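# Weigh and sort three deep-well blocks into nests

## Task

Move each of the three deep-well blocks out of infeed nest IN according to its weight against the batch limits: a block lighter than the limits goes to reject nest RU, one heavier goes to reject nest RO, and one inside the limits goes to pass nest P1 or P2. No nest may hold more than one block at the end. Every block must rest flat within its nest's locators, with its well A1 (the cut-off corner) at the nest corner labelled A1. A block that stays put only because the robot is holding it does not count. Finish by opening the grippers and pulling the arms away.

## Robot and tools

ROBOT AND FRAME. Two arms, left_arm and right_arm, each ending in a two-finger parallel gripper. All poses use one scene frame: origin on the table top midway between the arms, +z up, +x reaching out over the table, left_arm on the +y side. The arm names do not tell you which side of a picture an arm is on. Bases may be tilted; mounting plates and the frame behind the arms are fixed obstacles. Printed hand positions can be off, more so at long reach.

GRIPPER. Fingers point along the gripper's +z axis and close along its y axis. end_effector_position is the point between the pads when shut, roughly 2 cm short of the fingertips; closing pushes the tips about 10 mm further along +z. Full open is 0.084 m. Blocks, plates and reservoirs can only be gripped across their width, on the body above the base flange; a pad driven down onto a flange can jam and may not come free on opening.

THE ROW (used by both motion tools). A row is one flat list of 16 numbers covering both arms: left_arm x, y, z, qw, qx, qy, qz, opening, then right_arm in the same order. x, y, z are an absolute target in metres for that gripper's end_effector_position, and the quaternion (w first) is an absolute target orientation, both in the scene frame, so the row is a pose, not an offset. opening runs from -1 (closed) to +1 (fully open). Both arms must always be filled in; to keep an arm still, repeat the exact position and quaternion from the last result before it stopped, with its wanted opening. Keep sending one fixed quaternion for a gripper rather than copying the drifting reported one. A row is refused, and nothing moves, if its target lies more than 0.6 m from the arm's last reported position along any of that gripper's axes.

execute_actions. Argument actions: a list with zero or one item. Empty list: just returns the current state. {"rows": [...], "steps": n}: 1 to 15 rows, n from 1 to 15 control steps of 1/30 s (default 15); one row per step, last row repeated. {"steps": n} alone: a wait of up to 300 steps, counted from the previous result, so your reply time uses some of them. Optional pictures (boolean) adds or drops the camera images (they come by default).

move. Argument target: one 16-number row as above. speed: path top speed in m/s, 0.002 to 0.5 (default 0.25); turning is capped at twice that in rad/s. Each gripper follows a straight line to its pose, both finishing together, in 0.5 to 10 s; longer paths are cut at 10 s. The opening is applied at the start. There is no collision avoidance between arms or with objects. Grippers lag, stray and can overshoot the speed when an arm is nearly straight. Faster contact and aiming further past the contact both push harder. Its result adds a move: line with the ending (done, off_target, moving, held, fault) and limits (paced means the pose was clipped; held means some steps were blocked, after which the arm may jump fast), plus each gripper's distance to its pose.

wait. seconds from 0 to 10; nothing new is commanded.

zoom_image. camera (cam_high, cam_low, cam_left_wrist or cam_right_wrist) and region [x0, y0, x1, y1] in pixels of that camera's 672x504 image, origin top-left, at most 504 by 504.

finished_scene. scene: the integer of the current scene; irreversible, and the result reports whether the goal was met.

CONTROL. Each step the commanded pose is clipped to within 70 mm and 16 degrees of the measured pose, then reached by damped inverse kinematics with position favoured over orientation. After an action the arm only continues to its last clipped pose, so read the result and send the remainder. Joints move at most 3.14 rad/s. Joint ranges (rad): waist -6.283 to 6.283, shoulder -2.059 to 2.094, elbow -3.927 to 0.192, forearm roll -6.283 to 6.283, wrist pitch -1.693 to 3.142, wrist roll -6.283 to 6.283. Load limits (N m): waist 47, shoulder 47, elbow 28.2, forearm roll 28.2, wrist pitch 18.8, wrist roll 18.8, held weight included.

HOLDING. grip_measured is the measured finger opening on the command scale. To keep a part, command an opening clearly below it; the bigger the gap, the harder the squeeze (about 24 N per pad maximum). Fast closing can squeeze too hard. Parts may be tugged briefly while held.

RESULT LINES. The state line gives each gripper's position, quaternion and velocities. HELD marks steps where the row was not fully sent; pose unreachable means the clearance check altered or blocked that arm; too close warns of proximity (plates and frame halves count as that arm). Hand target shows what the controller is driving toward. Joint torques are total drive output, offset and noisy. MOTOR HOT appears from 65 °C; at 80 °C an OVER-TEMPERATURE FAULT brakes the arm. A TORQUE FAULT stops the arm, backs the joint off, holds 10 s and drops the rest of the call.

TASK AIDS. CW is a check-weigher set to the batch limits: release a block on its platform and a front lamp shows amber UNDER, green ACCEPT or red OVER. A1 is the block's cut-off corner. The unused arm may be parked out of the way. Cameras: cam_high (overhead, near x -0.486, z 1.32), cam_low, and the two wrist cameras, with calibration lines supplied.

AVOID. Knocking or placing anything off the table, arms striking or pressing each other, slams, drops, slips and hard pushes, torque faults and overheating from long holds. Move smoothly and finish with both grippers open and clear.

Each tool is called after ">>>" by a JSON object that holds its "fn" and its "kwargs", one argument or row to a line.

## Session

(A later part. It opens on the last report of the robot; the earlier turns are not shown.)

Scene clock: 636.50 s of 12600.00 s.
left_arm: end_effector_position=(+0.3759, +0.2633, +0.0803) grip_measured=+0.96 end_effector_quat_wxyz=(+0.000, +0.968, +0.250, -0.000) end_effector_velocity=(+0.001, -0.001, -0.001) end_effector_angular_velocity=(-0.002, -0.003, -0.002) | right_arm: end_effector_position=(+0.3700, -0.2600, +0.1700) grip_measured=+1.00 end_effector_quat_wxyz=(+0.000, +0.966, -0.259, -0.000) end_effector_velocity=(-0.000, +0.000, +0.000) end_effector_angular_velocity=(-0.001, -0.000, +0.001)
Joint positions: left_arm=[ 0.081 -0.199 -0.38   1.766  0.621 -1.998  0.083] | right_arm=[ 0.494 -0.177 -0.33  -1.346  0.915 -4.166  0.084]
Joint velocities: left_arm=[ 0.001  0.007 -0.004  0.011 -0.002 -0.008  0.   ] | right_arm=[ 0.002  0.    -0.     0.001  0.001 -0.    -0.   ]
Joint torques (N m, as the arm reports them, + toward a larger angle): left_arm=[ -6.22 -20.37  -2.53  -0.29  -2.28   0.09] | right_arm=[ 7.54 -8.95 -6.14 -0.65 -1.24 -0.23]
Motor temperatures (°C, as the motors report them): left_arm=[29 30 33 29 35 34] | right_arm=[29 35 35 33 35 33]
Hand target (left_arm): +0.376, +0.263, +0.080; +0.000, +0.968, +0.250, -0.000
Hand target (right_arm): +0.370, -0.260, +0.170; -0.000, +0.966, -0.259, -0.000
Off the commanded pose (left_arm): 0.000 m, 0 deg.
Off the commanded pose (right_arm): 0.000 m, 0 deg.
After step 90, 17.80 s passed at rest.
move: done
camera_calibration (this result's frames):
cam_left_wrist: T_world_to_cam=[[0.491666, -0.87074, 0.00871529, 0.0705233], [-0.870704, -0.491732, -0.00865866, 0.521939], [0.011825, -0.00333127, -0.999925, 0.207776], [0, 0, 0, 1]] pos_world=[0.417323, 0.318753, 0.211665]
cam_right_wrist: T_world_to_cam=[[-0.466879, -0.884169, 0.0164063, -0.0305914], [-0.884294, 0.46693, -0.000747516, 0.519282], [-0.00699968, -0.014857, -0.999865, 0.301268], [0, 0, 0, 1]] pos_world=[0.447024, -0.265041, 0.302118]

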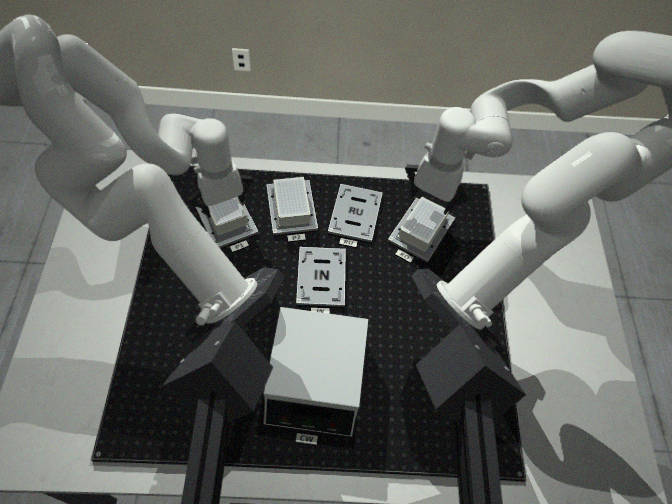

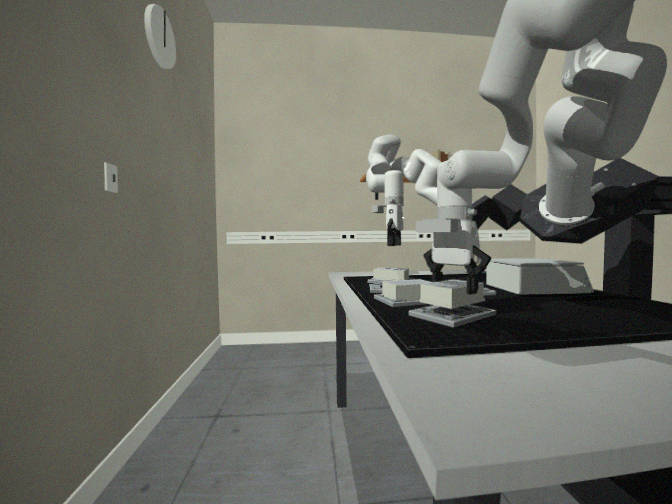

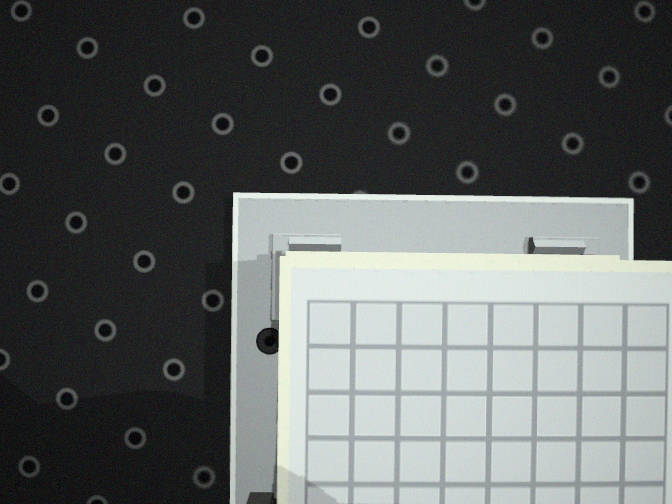

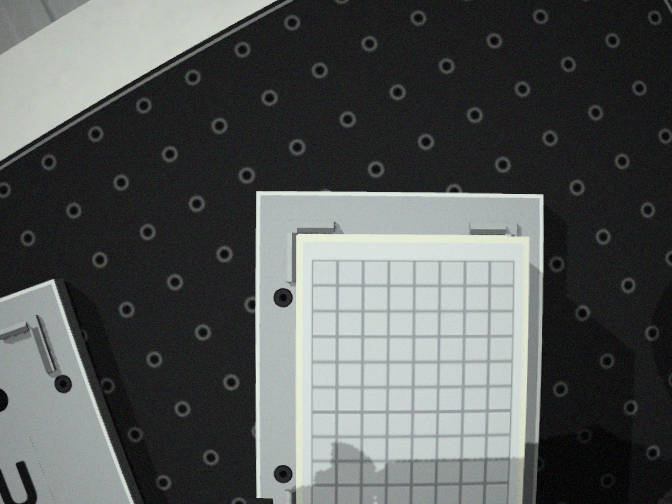

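Matches refs.

>>> {"fn": "move", "kwargs": {
  "target": [0.3758,0.2635,0.0595,0,0.9684,0.2495,0,-0.2,0.37,-0.26,0.17,0,0.966,-0.259,0,1],
  "speed": 0.008
}}

Scene clock: 648.63 s of 12600.00 s.
left_arm: end_effector_position=(+0.3758, +0.2634, +0.0597) grip_measured=+0.96 end_effector_quat_wxyz=(+0.000, +0.968, +0.249, -0.000) end_effector_velocity=(+0.000, +0.000, -0.002) end_effector_angular_velocity=(+0.001, -0.001, +0.001) | right_arm: end_effector_position=(+0.3700, -0.2600, +0.1700) grip_measured=+1.00 end_effector_quat_wxyz=(+0.000, +0.966, -0.259, -0.000) end_effector_velocity=(+0.000, +0.000, +0.000) end_effector_angular_velocity=(+0.000, -0.002, +0.001)
Joint positions: left_arm=[ 0.121 -0.113 -0.429  1.859  0.609 -2.07   0.083] | right_arm=[ 0.494 -0.177 -0.33  -1.346  0.915 -4.166  0.084]
Joint velocities: left_arm=[ 0.004  0.007 -0.005  0.009 -0.    -0.007 -0.   ] | right_arm=[ 0.002  0.     0.    -0.001  0.001  0.001  0.   ]
Joint torques (N m, as the arm reports them, + toward a larger angle): left_arm=[ -6.65 -21.29  -1.42  -0.48  -2.18   0.07] | right_arm=[ 7.3  -9.13 -5.69 -1.08 -1.33 -0.14]
Motor temperatures (°C, as the motors report them): left_arm=[29 30 33 29 35 34] | right_arm=[29 35 35 33 35 33]
Hand target (left_arm): +0.376, +0.263, +0.060; +0.000, +0.968, +0.250, -0.000
Hand target (right_arm): +0.370, -0.260, +0.170; -0.000, +0.966, -0.259, +0.000
Off the commanded pose (left_arm): 0.000 m, 0 deg.
Off the commanded pose (right_arm): 0.000 m, 0 deg.
After step 90, 6.33 s passed at rest.
move: done
camera_calibration (this result's frames):
cam_left_wrist: T_world_to_cam=[[0.491607, -0.870778, 0.00828425, 0.07091], [-0.870736, -0.491669, -0.00895075, 0.5218], [0.0118672, -0.00281314, -0.999926, 0.187052], [0, 0, 0, 1]] pos_world=[0.41727, 0.318826, 0.191121]
cam_right_wrist: T_world_to_cam=[[-0.466879, -0.884169, 0.0164063, -0.0305914], [-0.884294, 0.46693, -0.000747346, 0.519282], [-0.0069998, -0.0148569, -0.999865, 0.301268], [0, 0, 0, 1]] pos_world=[0.447024, -0.265041, 0.302118]

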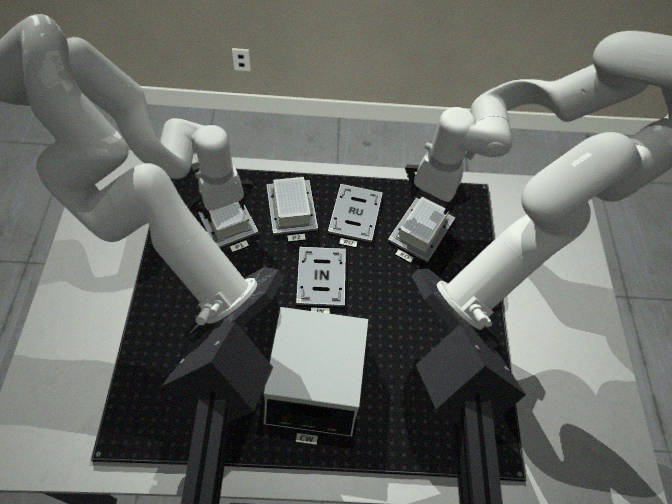

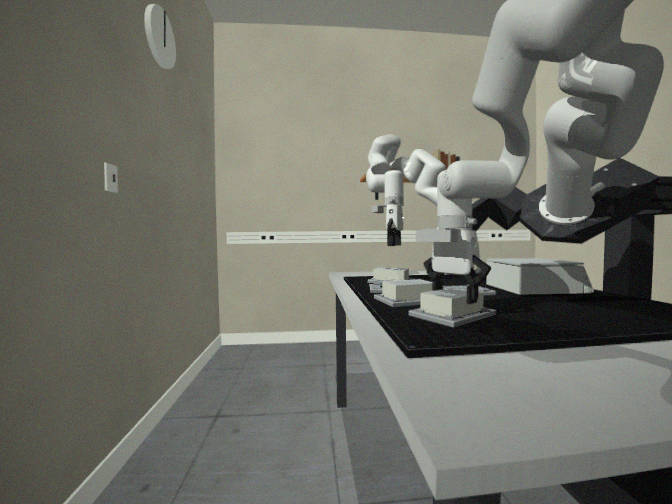

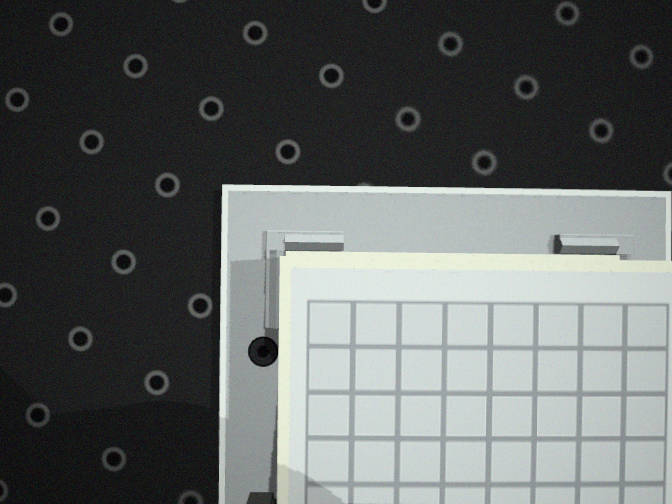

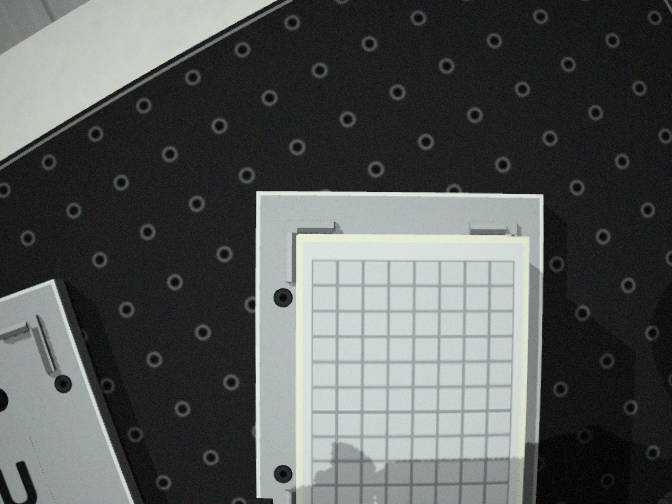

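>>> {"fn": "move", "kwargs": {
  "target": [0.3758,0.2635,0.058,0,0.9684,0.2495,0,-0.2,0.37,-0.26,0.17,0,0.966,-0.259,0,1],
  "speed": 0.004
}}

>>> {"fn": "move", "kwargs": {
  "target": [0.3758,0.2635,0.058,0,0.9684,0.2495,0,1,0.37,-0.26,0.17,0,0.966,-0.259,0,1],
  "speed": 0.004
}}

>>> {"fn": "move", "kwargs": {
  "target": [0.3758,0.2635,0.17,0,0.9684,0.2495,0,1,0.37,-0.26,0.17,0,0.966,-0.259,0,1],
  "speed": 0.05
}}

Scene clock: 659.17 s of 12600.00 s.
left_arm: end_effector_position=(+0.3760, +0.2632, +0.0586) grip_measured=+0.96 end_effector_quat_wxyz=(+0.001, +0.968, +0.249, +0.000) end_effector_velocity=(-0.000, -0.000, -0.002) end_effector_angular_velocity=(-0.000, +0.002, -0.002) | right_arm: end_effector_position=(+0.3700, -0.2600, +0.1700) grip_measured=+1.00 end_effector_quat_wxyz=(+0.000, +0.966, -0.259, -0.000) end_effector_velocity=(-0.000, +0.000, +0.000) end_effector_angular_velocity=(+0.001, +0.001, -0.001)
Joint positions: left_arm=[ 0.123 -0.108 -0.432  1.865  0.608 -2.075  0.083] | right_arm=[ 0.494 -0.177 -0.33  -1.346  0.915 -4.166  0.084]
Joint velocities: left_arm=[ 0.002  0.008 -0.005  0.004 -0.    -0.001  0.001] | right_arm=[ 0.001  0.    -0.     0.002 -0.     0.     0.   ]
Joint torques (N m, as the arm reports them, + toward a larger angle): left_arm=[ -3.57 -12.97  -3.27  -0.18  -1.29  -0.03] | right_arm=[ 6.78 -9.11 -6.13 -0.55 -1.56 -0.11]
Motor temperatures (°C, as the motors report them): left_arm=[29 30 33 29 35 34] | right_arm=[29 35 35 33 35 33]
Hand target (left_arm): +0.376, +0.263, +0.058; +0.000, +0.968, +0.249, -0.000
Hand target (right_arm): +0.370, -0.260, +0.170; +0.000, +0.966, -0.259, -0.000
Off the commanded pose (left_arm): 0.001 m, 0 deg.
Off the commanded pose (right_arm): 0.000 m, 0 deg.
After step 90, 6.83 s passed at rest.
move: done
camera_calibration (this result's frames):
cam_left_wrist: T_world_to_cam=[[0.491505, -0.870822, 0.00955267, 0.0705822], [-0.870777, -0.491585, -0.00956919, 0.521894], [0.013029, -0.00361494, -0.999909, 0.185729], [0, 0, 0, 1]] pos_world=[0.417342, 0.318691, 0.190032]
cam_right_wrist: T_world_to_cam=[[-0.466879, -0.884169, 0.0164063, -0.0305914], [-0.884294, 0.46693, -0.000747503, 0.519282], [-0.00699969, -0.014857, -0.999865, 0.301268], [0, 0, 0, 1]] pos_world=[0.447024, -0.265041, 0.302118]

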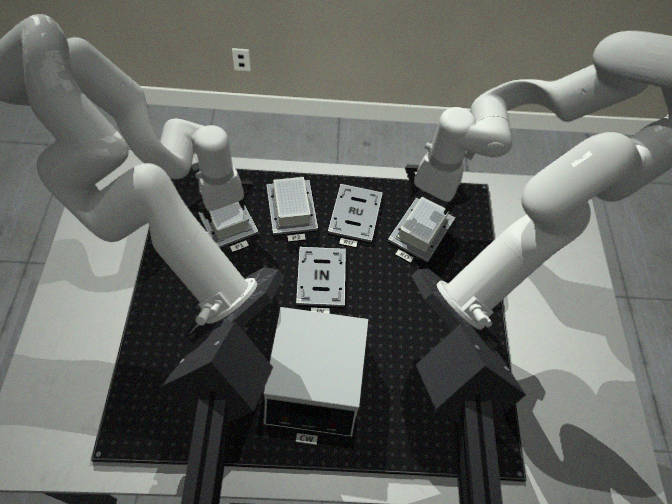

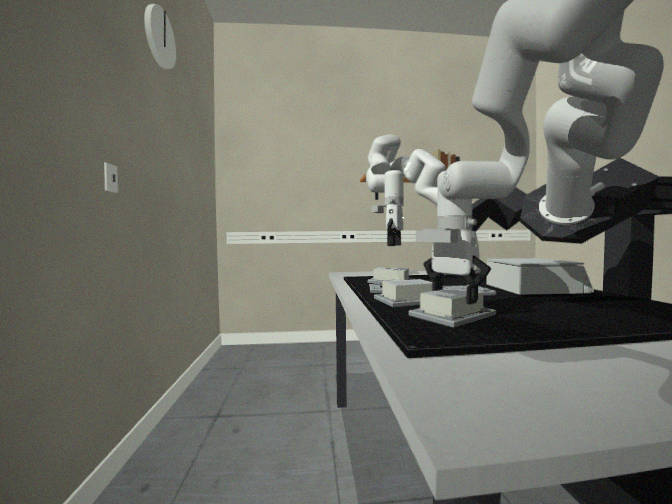

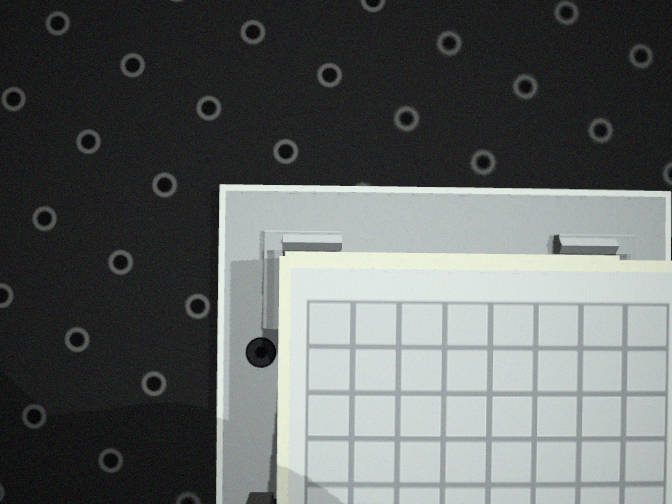

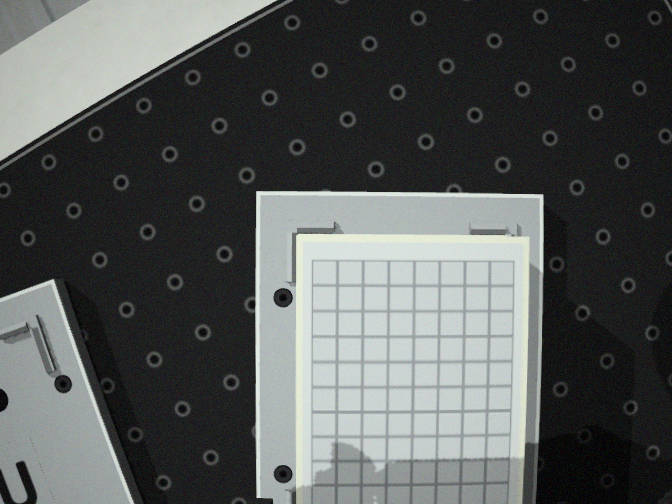

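Scene clock: 659.87 s of 12600.00 s.
left_arm: end_effector_position=(+0.3757, +0.2636, +0.0579) grip_measured=+1.00 end_effector_quat_wxyz=(-0.000, +0.968, +0.249, -0.000) end_effector_velocity=(+0.001, +0.000, +0.001) end_effector_angular_velocity=(+0.000, -0.002, +0.001) | right_arm: end_effector_position=(+0.3700, -0.2600, +0.1700) grip_measured=+1.00 end_effector_quat_wxyz=(+0.000, +0.966, -0.259, -0.000) end_effector_velocity=(-0.000, +0.000, +0.000) end_effector_angular_velocity=(+0.001, -0.000, +0.001)
Joint positions: left_arm=[ 0.124 -0.106 -0.433  1.866  0.609 -2.075  0.084] | right_arm=[ 0.494 -0.177 -0.33  -1.346  0.915 -4.166  0.084]
Joint velocities: left_arm=[-0.001 -0.002  0.    -0.    -0.    -0.     0.   ] | right_arm=[ 0.002 -0.     0.     0.001  0.    -0.     0.   ]
Joint torques (N m, as the arm reports them, + toward a larger angle): left_arm=[ -6.67 -20.63  -1.02  -0.5   -2.06   0.13] | right_arm=[ 7.42 -8.91 -6.38 -0.68 -1.19 -0.31]
Motor temperatures (°C, as the motors report them): left_arm=[29 30 33 29 35 34] | right_arm=[29 35 35 33 35 33]
Hand target (left_arm): +0.376, +0.263, +0.058; +0.000, +0.968, +0.249, -0.000
Hand target (right_arm): +0.370, -0.260, +0.170; +0.000, +0.966, -0.259, +0.000
Off the commanded pose (left_arm): 0.000 m, 0 deg.
Off the commanded pose (right_arm): 0.000 m, 0 deg.
move: done
camera_calibration (this result's frames):
cam_left_wrist: T_world_to_cam=[[0.491613, -0.870778, 0.00785643, 0.0711023], [-0.870736, -0.49167, -0.00887769, 0.521743], [0.0115933, -0.00247649, -0.99993, 0.185269], [0, 0, 0, 1]] pos_world=[0.417198, 0.318899, 0.189329]
cam_right_wrist: T_world_to_cam=[[-0.466879, -0.884169, 0.0164063, -0.0305913], [-0.884294, 0.466931, -0.000747441, 0.519282], [-0.00699975, -0.014857, -0.999865, 0.301268], [0, 0, 0, 1]] pos_world=[0.447024, -0.265041, 0.302118]

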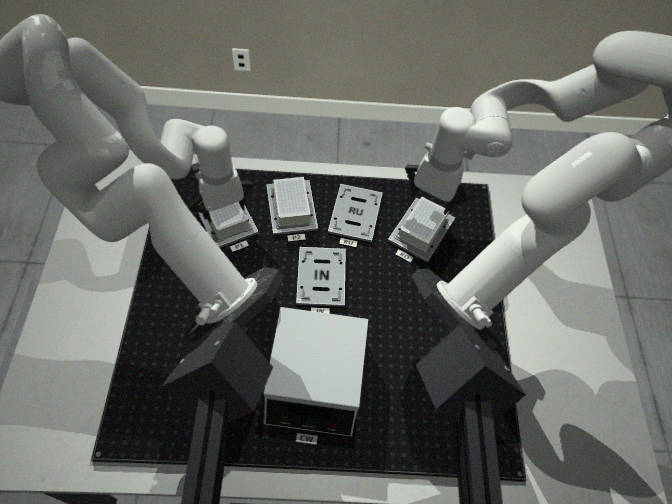

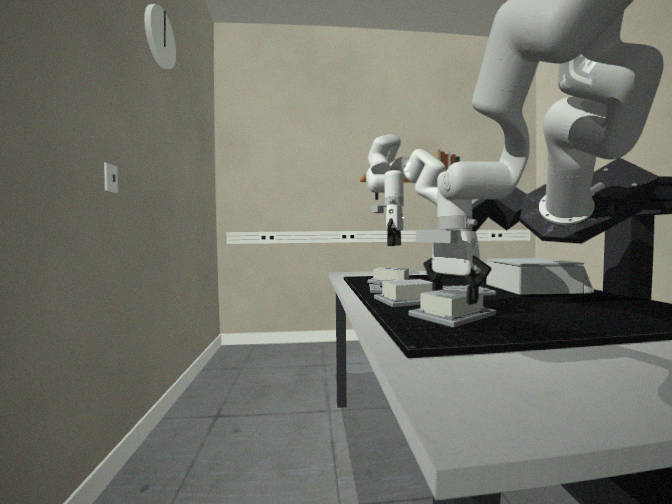

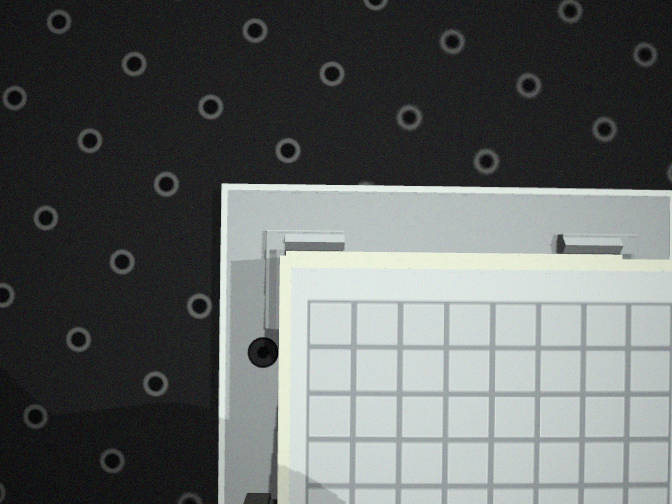

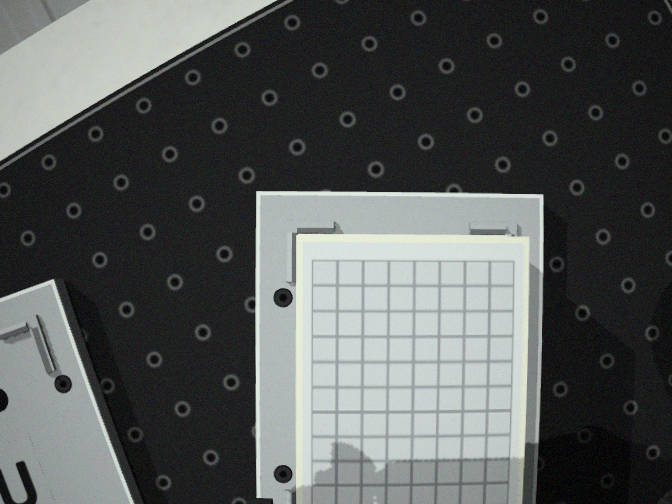

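Scene clock: 662.53 s of 12600.00 s.
left_arm: end_effector_position=(+0.3757, +0.2639, +0.1696) grip_measured=+1.00 end_effector_quat_wxyz=(-0.001, +0.968, +0.249, +0.000) end_effector_velocity=(-0.001, +0.000, +0.002) end_effector_angular_velocity=(+0.003, +0.002, -0.001) | right_arm: end_effector_position=(+0.3700, -0.2600, +0.1700) grip_measured=+1.00 end_effector_quat_wxyz=(+0.000, +0.966, -0.259, -0.000) end_effector_velocity=(-0.000, -0.000, -0.000) end_effector_angular_velocity=(-0.000, +0.002, -0.002)
Joint positions: left_arm=[-0.187 -0.589 -0.216  1.304  0.803 -1.664  0.084] | right_arm=[ 0.494 -0.177 -0.33  -1.346  0.915 -4.166  0.084]
Joint velocities: left_arm=[-0.01  -0.009  0.002 -0.012  0.012  0.008 -0.   ] | right_arm=[-0.001  0.    -0.     0.002 -0.     0.    -0.   ]
Joint torques (N m, as the arm reports them, + toward a larger angle): left_arm=[ -4.28 -13.13  -8.01  -0.39  -2.27   0.22] | right_arm=[ 7.18 -9.55 -6.12 -1.21 -1.18 -0.36]
Motor temperatures (°C, as the motors report them): left_arm=[29 30 33 29 35 34] | right_arm=[29 35 35 33 35 33]
Hand target (left_arm): +0.376, +0.264, +0.170; -0.001, +0.968, +0.249, +0.000
Hand target (right_arm): +0.370, -0.260, +0.170; +0.000, +0.966, -0.259, -0.000
Off the commanded pose (left_arm): 0.001 m, 0 deg.
Off the commanded pose (right_arm): 0.000 m, 0 deg.
move: done
camera_calibration (this result's frames):
cam_left_wrist: T_world_to_cam=[[0.49155, -0.87082, 0.00719734, 0.070632], [-0.870768, -0.4916, -0.0096303, 0.523011], [0.0119245, -0.00153344, -0.999928, 0.296614], [0, 0, 0, 1]] pos_world=[0.417165, 0.319075, 0.301121]
cam_right_wrist: T_world_to_cam=[[-0.466879, -0.884169, 0.0164064, -0.0305914], [-0.884294, 0.46693, -0.000747529, 0.519282], [-0.00699969, -0.014857, -0.999865, 0.301268], [0, 0, 0, 1]] pos_world=[0.447024, -0.265041, 0.302118]

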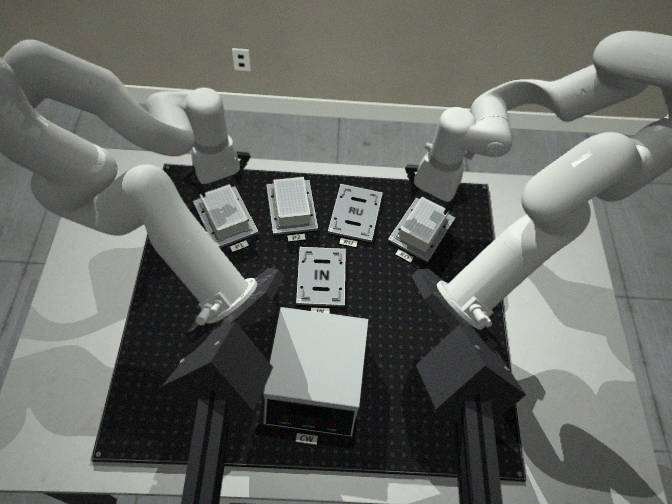

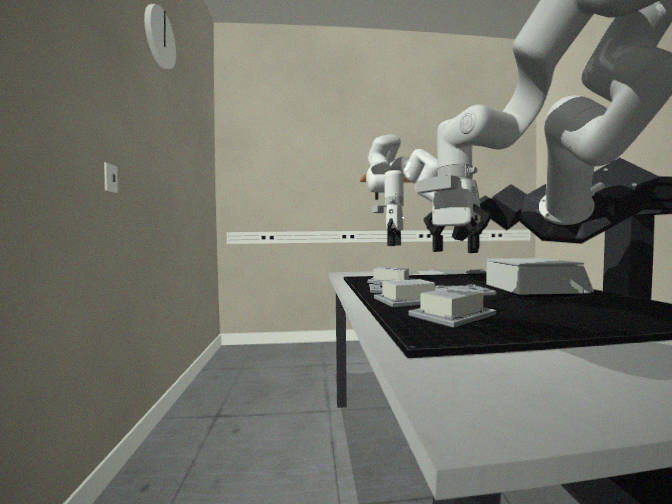

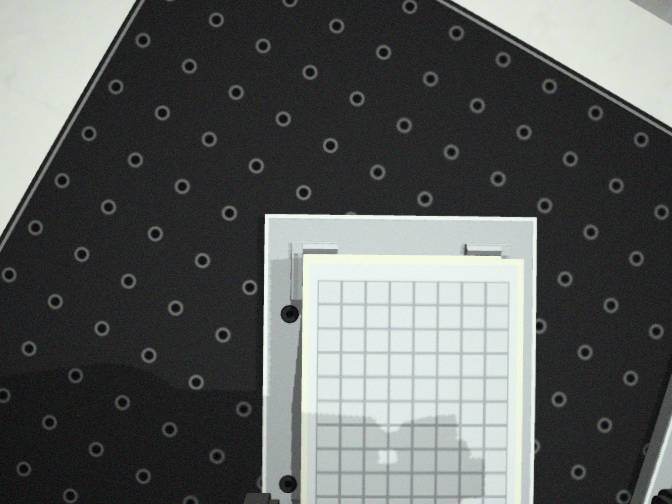

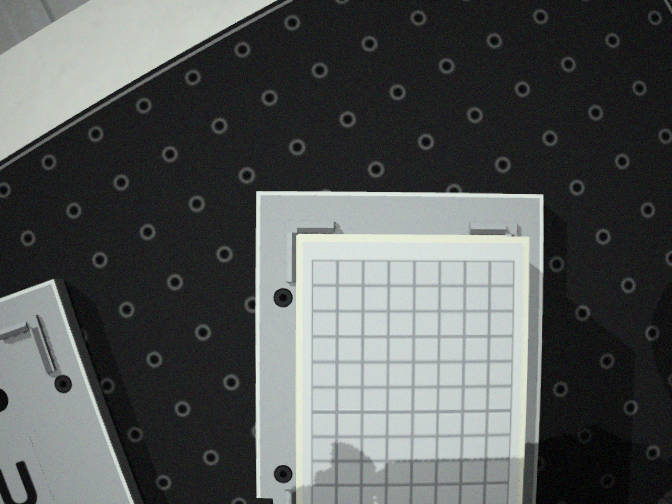

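>>> {"fn": "finished_scene", "kwargs": {
  "scene": 2
}}

The scene is finished: the task was done.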